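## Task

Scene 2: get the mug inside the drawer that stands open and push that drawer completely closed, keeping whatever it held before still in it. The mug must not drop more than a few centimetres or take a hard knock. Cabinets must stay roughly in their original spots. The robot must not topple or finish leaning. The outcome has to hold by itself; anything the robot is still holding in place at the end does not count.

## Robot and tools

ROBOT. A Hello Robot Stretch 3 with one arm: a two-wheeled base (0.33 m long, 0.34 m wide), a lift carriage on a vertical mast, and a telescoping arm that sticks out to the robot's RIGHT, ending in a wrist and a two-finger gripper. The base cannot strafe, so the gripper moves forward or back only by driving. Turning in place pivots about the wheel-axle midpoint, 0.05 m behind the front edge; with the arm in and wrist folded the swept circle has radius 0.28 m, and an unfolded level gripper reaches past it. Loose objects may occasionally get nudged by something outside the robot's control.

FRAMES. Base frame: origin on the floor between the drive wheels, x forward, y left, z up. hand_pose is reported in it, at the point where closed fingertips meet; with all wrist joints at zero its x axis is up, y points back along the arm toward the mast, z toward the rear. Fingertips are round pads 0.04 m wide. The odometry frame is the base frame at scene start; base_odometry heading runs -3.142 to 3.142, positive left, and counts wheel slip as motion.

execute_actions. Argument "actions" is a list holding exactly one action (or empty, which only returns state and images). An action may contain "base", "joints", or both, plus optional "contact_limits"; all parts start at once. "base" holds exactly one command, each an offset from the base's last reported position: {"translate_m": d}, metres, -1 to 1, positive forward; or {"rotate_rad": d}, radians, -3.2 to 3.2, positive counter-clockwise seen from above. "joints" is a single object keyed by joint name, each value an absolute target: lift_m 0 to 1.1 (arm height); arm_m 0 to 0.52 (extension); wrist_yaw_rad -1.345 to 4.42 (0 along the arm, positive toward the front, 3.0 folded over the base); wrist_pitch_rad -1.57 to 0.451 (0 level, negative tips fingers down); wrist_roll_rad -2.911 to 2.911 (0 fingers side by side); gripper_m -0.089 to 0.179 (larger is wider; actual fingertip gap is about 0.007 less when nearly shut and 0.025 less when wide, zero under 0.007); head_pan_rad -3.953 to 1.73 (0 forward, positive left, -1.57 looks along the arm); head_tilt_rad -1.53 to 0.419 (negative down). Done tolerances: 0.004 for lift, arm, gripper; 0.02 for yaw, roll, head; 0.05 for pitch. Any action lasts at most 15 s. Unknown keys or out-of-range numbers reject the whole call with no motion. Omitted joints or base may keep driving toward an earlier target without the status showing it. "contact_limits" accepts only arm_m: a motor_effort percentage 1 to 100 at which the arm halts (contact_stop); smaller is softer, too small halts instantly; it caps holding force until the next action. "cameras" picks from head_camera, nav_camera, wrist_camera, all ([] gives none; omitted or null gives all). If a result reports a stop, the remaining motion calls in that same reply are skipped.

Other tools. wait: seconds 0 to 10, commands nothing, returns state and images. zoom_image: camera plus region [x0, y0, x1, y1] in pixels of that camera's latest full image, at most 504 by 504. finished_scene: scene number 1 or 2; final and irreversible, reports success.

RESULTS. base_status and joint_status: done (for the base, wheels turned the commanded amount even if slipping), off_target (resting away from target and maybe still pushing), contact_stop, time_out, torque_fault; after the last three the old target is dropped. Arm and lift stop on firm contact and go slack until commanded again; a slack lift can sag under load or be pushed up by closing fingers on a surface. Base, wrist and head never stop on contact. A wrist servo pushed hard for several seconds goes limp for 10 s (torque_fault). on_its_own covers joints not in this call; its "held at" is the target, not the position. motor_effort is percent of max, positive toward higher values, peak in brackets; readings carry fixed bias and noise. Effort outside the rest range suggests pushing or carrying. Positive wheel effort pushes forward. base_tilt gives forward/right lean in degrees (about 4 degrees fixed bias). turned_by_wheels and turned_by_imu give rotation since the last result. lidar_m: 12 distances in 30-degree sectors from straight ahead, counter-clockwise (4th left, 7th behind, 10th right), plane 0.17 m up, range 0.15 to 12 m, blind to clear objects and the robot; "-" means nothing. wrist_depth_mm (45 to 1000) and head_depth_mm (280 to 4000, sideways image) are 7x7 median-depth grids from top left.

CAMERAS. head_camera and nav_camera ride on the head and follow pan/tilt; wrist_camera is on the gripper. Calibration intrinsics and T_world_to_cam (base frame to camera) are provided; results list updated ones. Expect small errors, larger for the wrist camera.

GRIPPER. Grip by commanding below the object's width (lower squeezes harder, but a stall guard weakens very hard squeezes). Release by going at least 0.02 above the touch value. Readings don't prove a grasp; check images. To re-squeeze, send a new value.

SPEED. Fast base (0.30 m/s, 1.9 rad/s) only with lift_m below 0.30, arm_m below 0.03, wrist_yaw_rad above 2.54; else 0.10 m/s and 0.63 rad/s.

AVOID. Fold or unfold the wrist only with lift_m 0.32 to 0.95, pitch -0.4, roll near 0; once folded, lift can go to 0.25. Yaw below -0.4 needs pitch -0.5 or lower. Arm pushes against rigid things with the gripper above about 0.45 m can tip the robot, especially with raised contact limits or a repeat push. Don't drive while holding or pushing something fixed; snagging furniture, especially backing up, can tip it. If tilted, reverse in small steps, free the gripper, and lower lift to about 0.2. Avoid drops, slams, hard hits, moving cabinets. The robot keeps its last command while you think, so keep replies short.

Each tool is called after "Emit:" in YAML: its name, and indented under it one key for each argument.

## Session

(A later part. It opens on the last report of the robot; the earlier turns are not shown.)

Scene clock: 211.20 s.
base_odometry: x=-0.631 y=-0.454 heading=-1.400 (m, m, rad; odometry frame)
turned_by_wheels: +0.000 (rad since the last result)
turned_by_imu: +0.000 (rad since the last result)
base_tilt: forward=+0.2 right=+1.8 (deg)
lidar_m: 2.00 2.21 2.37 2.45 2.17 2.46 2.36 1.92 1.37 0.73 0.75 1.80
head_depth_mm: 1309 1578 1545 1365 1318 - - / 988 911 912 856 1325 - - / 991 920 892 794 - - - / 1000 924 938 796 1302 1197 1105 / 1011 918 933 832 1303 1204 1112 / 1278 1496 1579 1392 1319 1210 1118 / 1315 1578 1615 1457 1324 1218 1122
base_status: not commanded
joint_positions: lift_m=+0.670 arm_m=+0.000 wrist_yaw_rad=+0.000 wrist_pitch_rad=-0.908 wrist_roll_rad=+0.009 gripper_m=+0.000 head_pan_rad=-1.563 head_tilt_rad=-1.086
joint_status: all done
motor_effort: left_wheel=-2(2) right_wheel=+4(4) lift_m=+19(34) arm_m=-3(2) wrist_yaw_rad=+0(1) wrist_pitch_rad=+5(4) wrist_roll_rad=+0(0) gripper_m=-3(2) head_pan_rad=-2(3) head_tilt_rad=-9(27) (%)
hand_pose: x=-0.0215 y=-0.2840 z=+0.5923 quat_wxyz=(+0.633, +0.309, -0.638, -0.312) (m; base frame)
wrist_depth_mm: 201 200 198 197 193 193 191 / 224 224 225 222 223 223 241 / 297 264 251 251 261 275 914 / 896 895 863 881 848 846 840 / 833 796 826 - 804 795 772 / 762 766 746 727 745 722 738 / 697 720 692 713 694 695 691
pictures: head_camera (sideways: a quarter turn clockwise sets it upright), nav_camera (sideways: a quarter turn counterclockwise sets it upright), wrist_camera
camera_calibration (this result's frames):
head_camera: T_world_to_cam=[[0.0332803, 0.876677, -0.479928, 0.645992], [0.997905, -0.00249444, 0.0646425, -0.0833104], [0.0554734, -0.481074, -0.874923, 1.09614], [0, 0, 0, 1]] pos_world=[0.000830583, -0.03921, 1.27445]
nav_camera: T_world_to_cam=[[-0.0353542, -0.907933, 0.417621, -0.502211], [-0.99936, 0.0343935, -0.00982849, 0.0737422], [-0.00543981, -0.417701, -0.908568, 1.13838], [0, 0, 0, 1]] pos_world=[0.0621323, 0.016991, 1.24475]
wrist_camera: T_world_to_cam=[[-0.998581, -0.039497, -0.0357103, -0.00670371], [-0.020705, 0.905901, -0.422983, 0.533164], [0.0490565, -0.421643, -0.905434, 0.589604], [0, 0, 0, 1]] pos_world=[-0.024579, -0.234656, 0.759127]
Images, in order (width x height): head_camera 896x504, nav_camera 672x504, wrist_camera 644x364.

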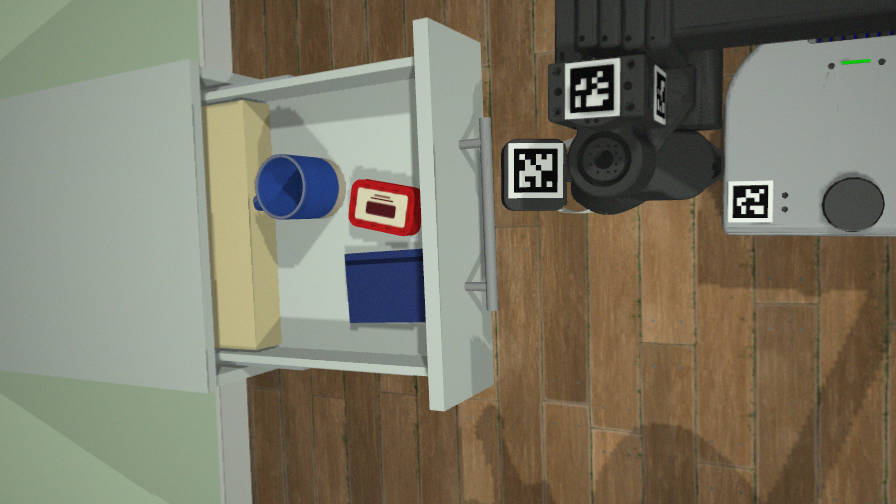

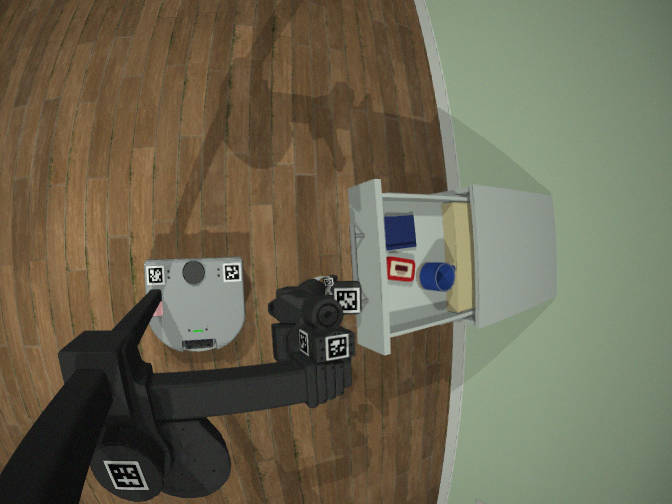

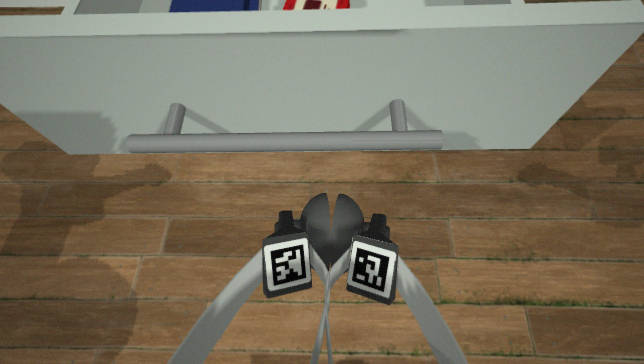

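Emit:
execute_actions:
  actions:
    - {"joints":{"lift_m":0.6,"wrist_pitch_rad":-0.72}}
  cameras: ["wrist_camera"]

Emit:
execute_actions:
  actions:
    - {"joints":{"arm_m":0.08},"contact_limits":{"arm_m":14}}
  cameras: ["wrist_camera","head_camera"]

Scene clock: 219.23 s.
base_odometry: x=-0.631 y=-0.454 heading=-1.400 (m, m, rad; odometry frame)
turned_by_wheels: +0.000 (rad since the last result)
turned_by_imu: +0.001 (rad since the last result)
base_tilt: forward=+0.4 right=+1.7 (deg)
lidar_m: 2.00 2.21 2.37 2.46 2.17 2.47 2.36 1.91 1.37 0.73 0.74 1.81
head_depth_mm: 1320 1586 1542 1364 1302 - - / 981 911 912 856 1303 - - / 993 921 891 796 - - - / 1000 926 938 794 1301 1194 1105 / 1011 922 936 832 1307 1199 1109 / 1284 1492 1585 1394 1316 1211 1121 / 1309 1572 1607 1443 1324 1220 1120
base_status: not commanded
joint_positions: lift_m=+0.600 arm_m=+0.000 wrist_yaw_rad=+0.000 wrist_pitch_rad=-0.735 wrist_roll_rad=+0.009 gripper_m=+0.000 head_pan_rad=-1.563 head_tilt_rad=-1.086
joint_status: all done
motor_effort: left_wheel=-2(2) right_wheel=+3(3) lift_m=+19(20) arm_m=-3(3) wrist_yaw_rad=+0(1) wrist_pitch_rad=+9(10) wrist_roll_rad=+1(0) gripper_m=-3(2) head_pan_rad=-3(3) head_tilt_rad=-9(9) (%)
hand_pose: x=-0.0215 y=-0.3191 z=+0.5493 quat_wxyz=(+0.657, +0.253, -0.662, -0.256) (m; base frame)
wrist_depth_mm: 162 160 159 159 158 158 159 / 184 184 183 182 181 182 181 / 216 202 207 206 201 213 219 / 559 846 857 864 858 828 848 / 817 818 784 - 787 797 772 / 732 725 731 712 716 731 715 / 675 675 651 671 666 648 661
pictures: wrist_camera
camera_calibration (this result's frames):
wrist_camera: T_world_to_cam=[[-0.998573, -0.0451872, -0.0284523, -0.0153943], [-0.020791, 0.819793, -0.572283, 0.601396], [0.0491848, -0.570875, -0.819562, 0.441081], [0, 0, 0, 1]] pos_world=[-0.0245631, -0.241914, 0.705224]
Images, in order (width x height): wrist_camera 644x364.

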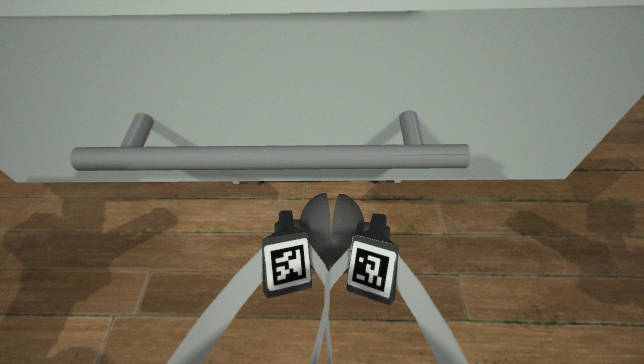

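Scene clock: 221.03 s.
base_odometry: x=-0.631 y=-0.454 heading=-1.400 (m, m, rad; odometry frame)
turned_by_wheels: +0.000 (rad since the last result)
turned_by_imu: +0.001 (rad since the last result)
base_tilt: forward=+0.1 right=+1.6 (deg)
lidar_m: 2.01 2.21 2.37 2.46 2.17 2.47 2.35 1.91 1.37 0.73 0.75 1.81
head_depth_mm: 1320 1587 1542 1376 - - - / 986 912 911 837 - 1192 - / 995 901 906 799 1256 1203 - / 1001 930 923 834 1304 1196 1104 / 1012 919 927 867 1309 1200 1113 / 1279 1501 1581 1404 1315 1209 1114 / 1313 1579 1611 1451 1321 1215 1126
base_status: not commanded
joint_positions: lift_m=+0.600 arm_m=+0.080 wrist_yaw_rad=+0.003 wrist_pitch_rad=-0.752 wrist_roll_rad=+0.009 gripper_m=+0.000 head_pan_rad=-1.563 head_tilt_rad=-1.087
joint_status: all done
motor_effort: left_wheel=-2(2) right_wheel=+3(3) lift_m=+19(19) arm_m=+5(7) wrist_yaw_rad=-4(5) wrist_pitch_rad=+19(24) wrist_roll_rad=+0(0) gripper_m=-3(2) head_pan_rad=-2(2) head_tilt_rad=-9(9) (%)
contact_limits: arm_m 14 (drawing in: default 21, maximum 35; extending or still: default 30, maximum 49)
hand_pose: x=-0.0211 y=-0.3952 z=+0.5465 quat_wxyz=(+0.655, +0.259, -0.660, -0.260) (m; base frame)
wrist_depth_mm: 148 146 145 144 141 140 141 / 161 160 159 158 158 158 157 / 190 188 188 187 185 186 185 / 211 171 171 168 168 224 813 / 811 801 783 - 785 784 786 / 722 733 725 701 709 711 697 / 666 672 669 659 653 655 642
pictures: head_camera (sideways: a quarter turn clockwise sets it upright), wrist_camera
camera_calibration (this result's frames):
head_camera: T_world_to_cam=[[0.0332788, 0.876866, -0.479581, 0.645541], [0.997906, -0.00251998, 0.0646385, -0.0833052], [0.0554708, -0.480728, -0.875113, 1.09639], [0, 0, 0, 1]] pos_world=[0.000830501, -0.0391991, 1.27444]
wrist_camera: T_world_to_cam=[[-0.998465, -0.0470722, -0.0291847, -0.0188553], [-0.0227561, 0.829069, -0.558683, 0.658357], [0.0504946, -0.557161, -0.828868, 0.405816], [0, 0, 0, 1]] pos_world=[-0.0243363, -0.320606, 0.703631]
Images, in order (width x height): head_camera 896x504, wrist_camera 644x364.

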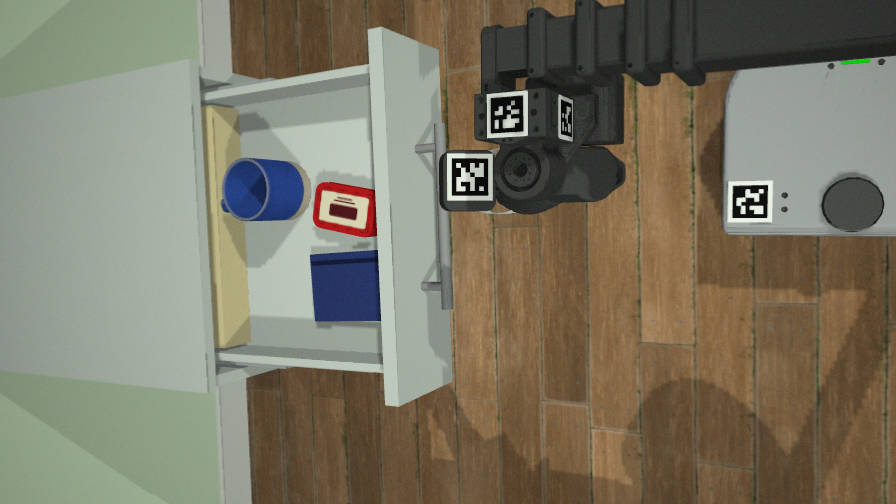

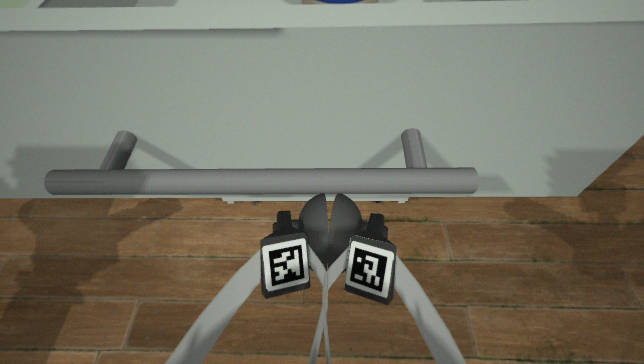

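Emit:
execute_actions:
  actions:
    - {"joints":{"arm_m":0.07,"lift_m":0.612}}
  cameras: []

Emit:
execute_actions:
  actions:
    - {"joints":{"arm_m":0.15},"contact_limits":{"arm_m":12}}
  cameras: ["wrist_camera","head_camera"]

Emit:
execute_actions:
  actions:
    - {"joints":{"arm_m":0.29},"contact_limits":{"arm_m":12}}
  cameras: ["wrist_camera","head_camera"]

Scene clock: 229.37 s.
base_odometry: x=-0.631 y=-0.454 heading=-1.400 (m, m, rad; odometry frame)
turned_by_wheels: +0.000 (rad since the last result)
turned_by_imu: +0.001 (rad since the last result)
base_tilt: forward=+0.2 right=+1.8 (deg)
lidar_m: 2.00 2.21 2.36 2.45 2.17 2.46 2.36 1.91 1.36 0.72 0.74 1.81
head_depth_mm: 1319 1584 1547 1374 - - - / 987 910 911 839 - 1195 - / 989 904 903 800 - 1200 - / 1003 926 926 831 1301 1203 1111 / 1013 920 928 867 1313 1195 1108 / 1283 1493 1574 1406 1318 1207 1118 / 1314 1573 1618 1458 1327 1215 1124
base_status: not commanded
joint_positions: lift_m=+0.612 arm_m=+0.070 wrist_yaw_rad=+0.003 wrist_pitch_rad=-0.736 wrist_roll_rad=+0.009 gripper_m=+0.000 head_pan_rad=-1.563 head_tilt_rad=-1.087
joint_status: all done
motor_effort: left_wheel=-2(2) right_wheel=+1(3) lift_m=+38(40) arm_m=-3(4) wrist_yaw_rad=-4(4) wrist_pitch_rad=+9(18) wrist_roll_rad=+0(0) gripper_m=-3(3) head_pan_rad=-3(2) head_tilt_rad=-9(9) (%)
hand_pose: x=-0.0211 y=-0.3890 z=+0.5604 quat_wxyz=(+0.657, +0.254, -0.662, -0.255) (m; base frame)
wrist_depth_mm: 288 329 373 330 358 254 162 / 169 168 167 167 167 166 165 / 198 197 197 196 196 194 193 / 229 220 220 217 195 233 869 / 824 844 804 - 805 800 786 / 753 734 754 725 727 726 724 / 691 697 659 674 653 668 666
pictures: none
No camera images: the call's "cameras" was empty. Leave "cameras" out to get every camera's image.

Scene clock: 231.17 s.
base_odometry: x=-0.631 y=-0.454 heading=-1.400 (m, m, rad; odometry frame)
turned_by_wheels: +0.000 (rad since the last result)
turned_by_imu: +0.001 (rad since the last result)
base_tilt: forward=+0.3 right=+1.9 (deg)
lidar_m: 2.00 2.21 2.37 2.45 2.17 2.47 2.35 1.91 1.37 0.73 0.75 1.81
head_depth_mm: 1316 1581 1534 1404 - - - / 987 910 871 - 1277 1199 - / 990 908 905 - 1285 1203 - / 1004 928 922 1377 1306 1195 1101 / 1012 919 929 1393 1313 1201 1112 / 1283 1490 1581 1447 1313 1211 1118 / 1311 1574 1599 1452 1324 1211 1121
base_status: not commanded
joint_positions: lift_m=+0.612 arm_m=+0.150 wrist_yaw_rad=+0.004 wrist_pitch_rad=-0.740 wrist_roll_rad=+0.009 gripper_m=+0.000 head_pan_rad=-1.563 head_tilt_rad=-1.087
joint_status: all done
motor_effort: left_wheel=-1(2) right_wheel=+0(2) lift_m=+35(38) arm_m=+6(7) wrist_yaw_rad=-7(7) wrist_pitch_rad=+12(14) wrist_roll_rad=+0(0) gripper_m=-2(3) head_pan_rad=-2(3) head_tilt_rad=-9(9) (%)
contact_limits: arm_m 12 (drawing in: default 21, maximum 35; extending or still: default 30, maximum 49)
hand_pose: x=-0.0208 y=-0.4675 z=+0.5599 quat_wxyz=(+0.657, +0.256, -0.661, -0.256) (m; base frame)
wrist_depth_mm: 278 327 368 327 361 261 159 / 166 165 164 162 162 162 162 / 195 194 192 191 192 190 189 / 227 186 184 184 182 229 832 / 816 827 775 - 770 807 791 / 737 734 747 722 731 733 719 / 680 699 660 676 680 658 670
pictures: head_camera (sideways: a quarter turn clockwise sets it upright), wrist_camera
camera_calibration (this result's frames):
head_camera: T_world_to_cam=[[0.0332788, 0.876895, -0.479528, 0.645471], [0.997906, -0.00252417, 0.0646379, -0.0833044], [0.0554703, -0.480675, -0.875143, 1.09642], [0, 0, 0, 1]] pos_world=[0.000830479, -0.0391974, 1.27443]
wrist_camera: T_world_to_cam=[[-0.998389, -0.0489658, -0.0286489, -0.0227782], [-0.0240081, 0.822223, -0.568659, 0.728158], [0.0514006, -0.567056, -0.822074, 0.368204], [0, 0, 0, 1]] pos_world=[-0.0241858, -0.391031, 0.716112]
Images, in order (width x height): head_camera 896x504, wrist_camera 644x364.

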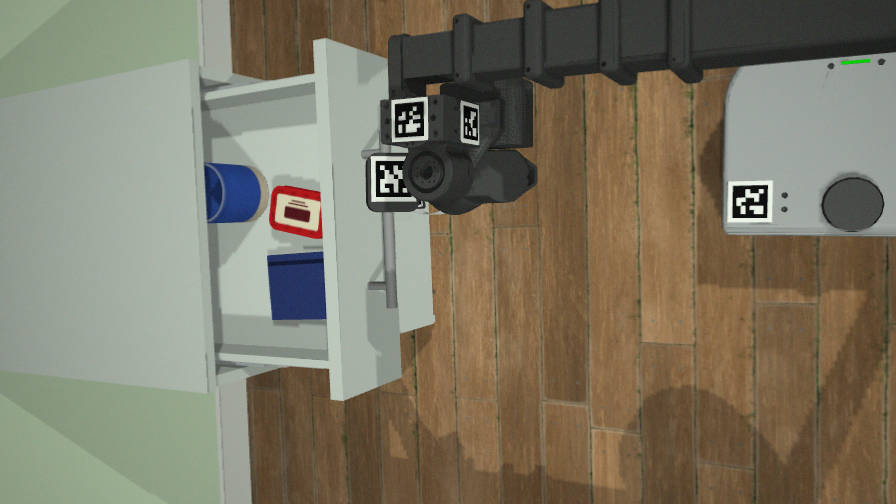

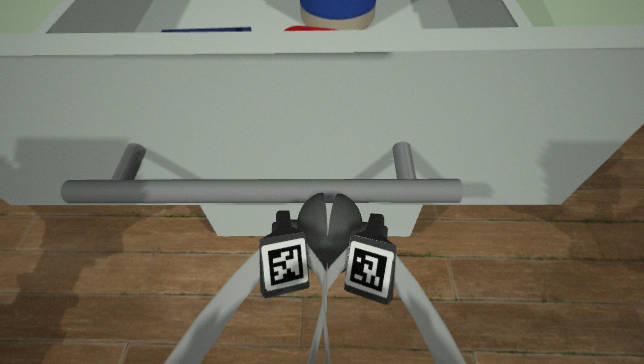

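Scene clock: 233.47 s.
base_odometry: x=-0.631 y=-0.454 heading=-1.400 (m, m, rad; odometry frame)
turned_by_wheels: +0.000 (rad since the last result)
turned_by_imu: +0.001 (rad since the last result)
base_tilt: forward=+0.3 right=+1.7 (deg)
lidar_m: 2.00 2.22 2.37 2.46 2.17 2.46 2.36 1.91 1.36 0.72 0.75 1.80
head_depth_mm: 1321 1557 1570 1422 - - - / 988 883 - 1393 1287 1200 - / 990 905 - 1371 1292 1204 - / 998 910 1081 1374 1308 1201 1102 / 1011 902 1074 1394 1308 1202 1108 / 1286 1487 1590 1440 1313 1207 1120 / 1304 1579 1601 1455 1324 1216 1119
base_status: not commanded
joint_positions: lift_m=+0.612 arm_m=+0.290 wrist_yaw_rad=+0.007 wrist_pitch_rad=-0.742 wrist_roll_rad=+0.009 gripper_m=+0.000 head_pan_rad=-1.563 head_tilt_rad=-1.087
joint_status: all done
motor_effort: left_wheel=+0(2) right_wheel=-2(3) lift_m=+35(35) arm_m=+5(5) wrist_yaw_rad=-9(11) wrist_pitch_rad=+13(15) wrist_roll_rad=+0(0) gripper_m=-4(4) head_pan_rad=-3(3) head_tilt_rad=-9(9) (%)
contact_limits: arm_m 12 (drawing in: default 21, maximum 35; extending or still: default 30, maximum 49)
hand_pose: x=-0.0204 y=-0.6071 z=+0.5595 quat_wxyz=(+0.657, +0.258, -0.661, -0.256) (m; base frame)
wrist_depth_mm: 264 336 368 328 357 159 157 / 166 165 165 163 162 162 161 / 195 194 193 192 191 191 188 / 228 195 215 214 213 230 856 / 831 486 430 - 423 807 790 / 747 737 588 634 712 722 730 / 692 674 684 673 659 680 649
pictures: head_camera (sideways: a quarter turn clockwise sets it upright), wrist_camera
camera_calibration (this result's frames):
head_camera: T_world_to_cam=[[0.033288, 0.876935, -0.479455, 0.645376], [0.997906, -0.00254034, 0.0646371, -0.0833033], [0.0554645, -0.480603, -0.875183, 1.09648], [0, 0, 0, 1]] pos_world=[0.000830037, -0.0391951, 1.27443]
wrist_camera: T_world_to_cam=[[-0.998267, -0.0513419, -0.0287569, -0.0305825], [-0.026032, 0.823542, -0.566658, 0.842302], [0.0527758, -0.564927, -0.823451, 0.2908], [0, 0, 0, 1]] pos_world=[-0.0239499, -0.53096, 0.715878]
Images, in order (width x height): head_camera 896x504, wrist_camera 644x364.

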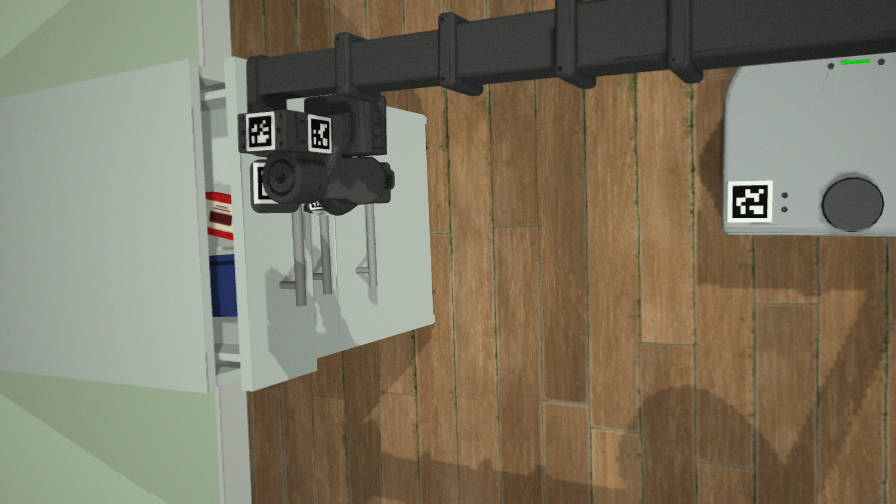

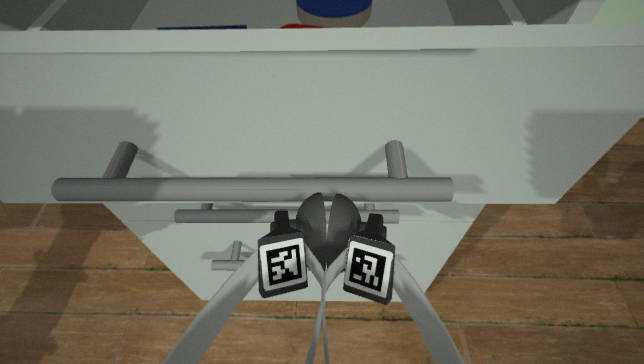

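Emit:
execute_actions:
  actions:
    - {"joints":{"arm_m":0.39},"contact_limits":{"arm_m":12}}
  cameras: ["wrist_camera"]

Emit:
execute_actions:
  actions:
    - {"joints":{"arm_m":0.22}}

Scene clock: 239.03 s.
base_odometry: x=-0.631 y=-0.454 heading=-1.400 (m, m, rad; odometry frame)
turned_by_wheels: +0.000 (rad since the last result)
turned_by_imu: +0.002 (rad since the last result)
base_tilt: forward=+0.2 right=+1.8 (deg)
lidar_m: 2.00 2.21 2.36 2.46 2.18 2.46 2.35 1.91 1.37 0.73 0.75 1.81
head_depth_mm: 1317 1583 1545 1399 - - - / 986 896 1175 1382 1290 1200 - / 991 899 1167 1379 1298 1201 - / 1002 908 1079 1373 1304 1194 1103 / 1008 912 1080 1404 1308 1197 1108 / 1281 1502 1603 1436 1316 1208 1115 / 1316 1573 1609 1455 1325 1217 1127
base_status: not commanded
joint_positions: lift_m=+0.612 arm_m=+0.357 wrist_yaw_rad=+0.013 wrist_pitch_rad=-0.767 wrist_roll_rad=+0.009 gripper_m=+0.000 head_pan_rad=-1.563 head_tilt_rad=-1.087
joint_status: arm_m contact_stop (moved +0.067 of +0.100)
on_its_own: arm_m is slack since a contact_stop, until your next command for it (your +0.390 is given up); wrist_yaw_rad is at rest, and its effort (-16) is outside its rest range (-12 to +12)
motor_effort: left_wheel=+1(2) right_wheel=-5(8) lift_m=+29(35) arm_m=+0(13) wrist_yaw_rad=-16(16) wrist_pitch_rad=+28(34) wrist_roll_rad=+0(0) gripper_m=-4(4) head_pan_rad=-2(3) head_tilt_rad=-8(9) (%)
contact_limits: arm_m 12 (drawing in: default 21, maximum 35; extending or still: default 30, maximum 49)
hand_pose: x=-0.0194 y=-0.6695 z=+0.5555 quat_wxyz=(+0.655, +0.268, -0.657, -0.262) (m; base frame)
wrist_depth_mm: 142 140 139 139 139 137 137 / 163 163 161 160 159 158 157 / 194 193 192 190 188 187 186 / 228 193 215 212 210 227 840 / 789 305 300 - 294 295 782 / 731 521 387 421 378 705 707 / 686 670 669 666 644 661 644
pictures: wrist_camera
camera_calibration (this result's frames):
wrist_camera: T_world_to_cam=[[-0.997946, -0.0566808, -0.0298637, -0.0358669], [-0.0312204, 0.837286, -0.545874, 0.888997], [0.055945, -0.54382, -0.837335, 0.274132], [0, 0, 0, 1]] pos_world=[-0.0233747, -0.597299, 0.71375]
Images, in order (width x height): wrist_camera 644x364.

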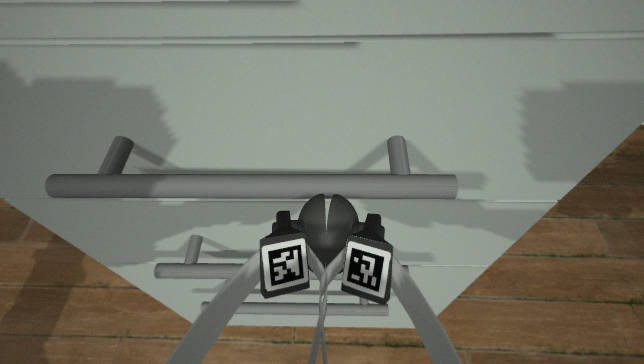

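not run: a stop came earlier in this reply.

Emit:
execute_actions:
  actions:
    - {"joints":{"arm_m":0.2}}
  cameras: ["head_camera","wrist_camera"]

Emit:
zoom_image:
  camera: "head_camera"
  region: [150,40,350,410]

Scene clock: 244.67 s.
base_odometry: x=-0.631 y=-0.454 heading=-1.400 (m, m, rad; odometry frame)
turned_by_wheels: +0.000 (rad since the last result)
turned_by_imu: +0.001 (rad since the last result)
base_tilt: forward=+0.3 right=+1.8 (deg)
lidar_m: 2.00 2.21 2.37 2.45 2.17 2.46 2.36 1.91 1.37 0.73 0.75 1.80
head_depth_mm: 1320 1588 1562 1403 - - - / 986 894 1047 - 1286 1197 - / 991 902 1030 1375 1293 1206 - / 998 909 1083 1375 1303 1193 1107 / 1009 911 1079 1399 1308 1203 1109 / 1287 1493 1600 1442 1313 1205 1113 / 1313 1572 1618 1452 1324 1214 1123
base_status: not commanded
joint_positions: lift_m=+0.612 arm_m=+0.200 wrist_yaw_rad=+0.002 wrist_pitch_rad=-0.735 wrist_roll_rad=+0.009 gripper_m=+0.000 head_pan_rad=-1.563 head_tilt_rad=-1.087
joint_status: all done
motor_effort: left_wheel=-1(1) right_wheel=+1(6) lift_m=+29(29) arm_m=-4(2) wrist_yaw_rad=-2(16) wrist_pitch_rad=+9(27) wrist_roll_rad=+0(0) gripper_m=-2(2) head_pan_rad=-3(2) head_tilt_rad=-9(8) (%)
hand_pose: x=-0.0213 y=-0.5192 z=+0.5610 quat_wxyz=(+0.657, +0.254, -0.662, -0.255) (m; base frame)
wrist_depth_mm: 900 291 284 285 290 304 937 / - 342 342 346 342 - - / - 417 386 387 399 - - / 950 879 483 488 484 889 896 / 825 817 620 - 685 797 807 / 751 736 742 723 720 742 723 / 693 668 677 664 675 670 670
pictures: head_camera (sideways: a quarter turn clockwise sets it upright), wrist_camera
camera_calibration (this result's frames):
head_camera: T_world_to_cam=[[0.0332955, 0.877026, -0.479288, 0.645159], [0.997906, -0.00256193, 0.0646352, -0.0833008], [0.0554588, -0.480437, -0.875274, 1.0966], [0, 0, 0, 1]] pos_world=[0.000829633, -0.0391898, 1.27442]
wrist_camera: T_world_to_cam=[[-0.998507, -0.046642, -0.0284449, -0.0246087], [-0.0219791, 0.819641, -0.572456, 0.772041], [0.0500151, -0.570976, -0.819442, 0.336293], [0, 0, 0, 1]] pos_world=[-0.0244229, -0.441929, 0.716832]
Images, in order (width x height): head_camera 896x504, wrist_camera 644x364.

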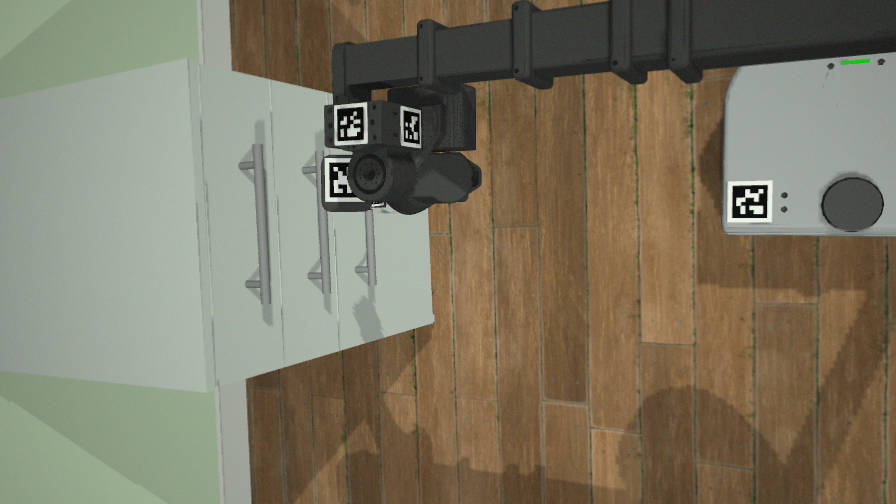

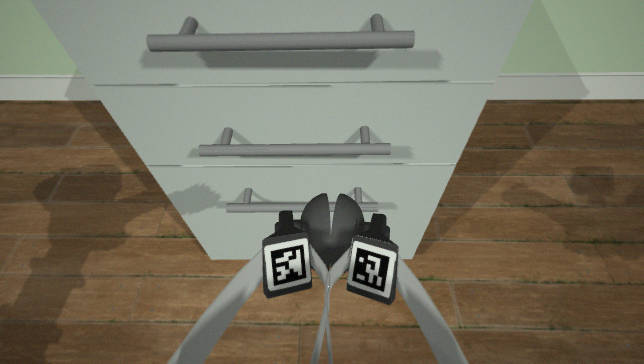

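Region (150, 40, 350, 410) of head_camera's 896x504 image, scaled by 1.362, with more detail than that image has; it fills the left 272 columns of this view, and the rest is white.

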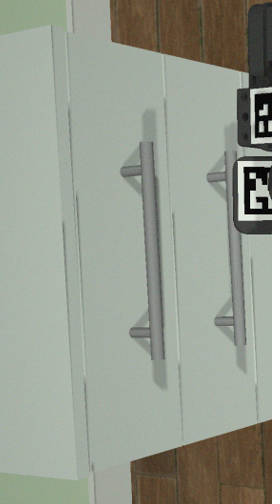

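Emit:
finished_scene:
  scene: 2

The scene is finished: the task was done.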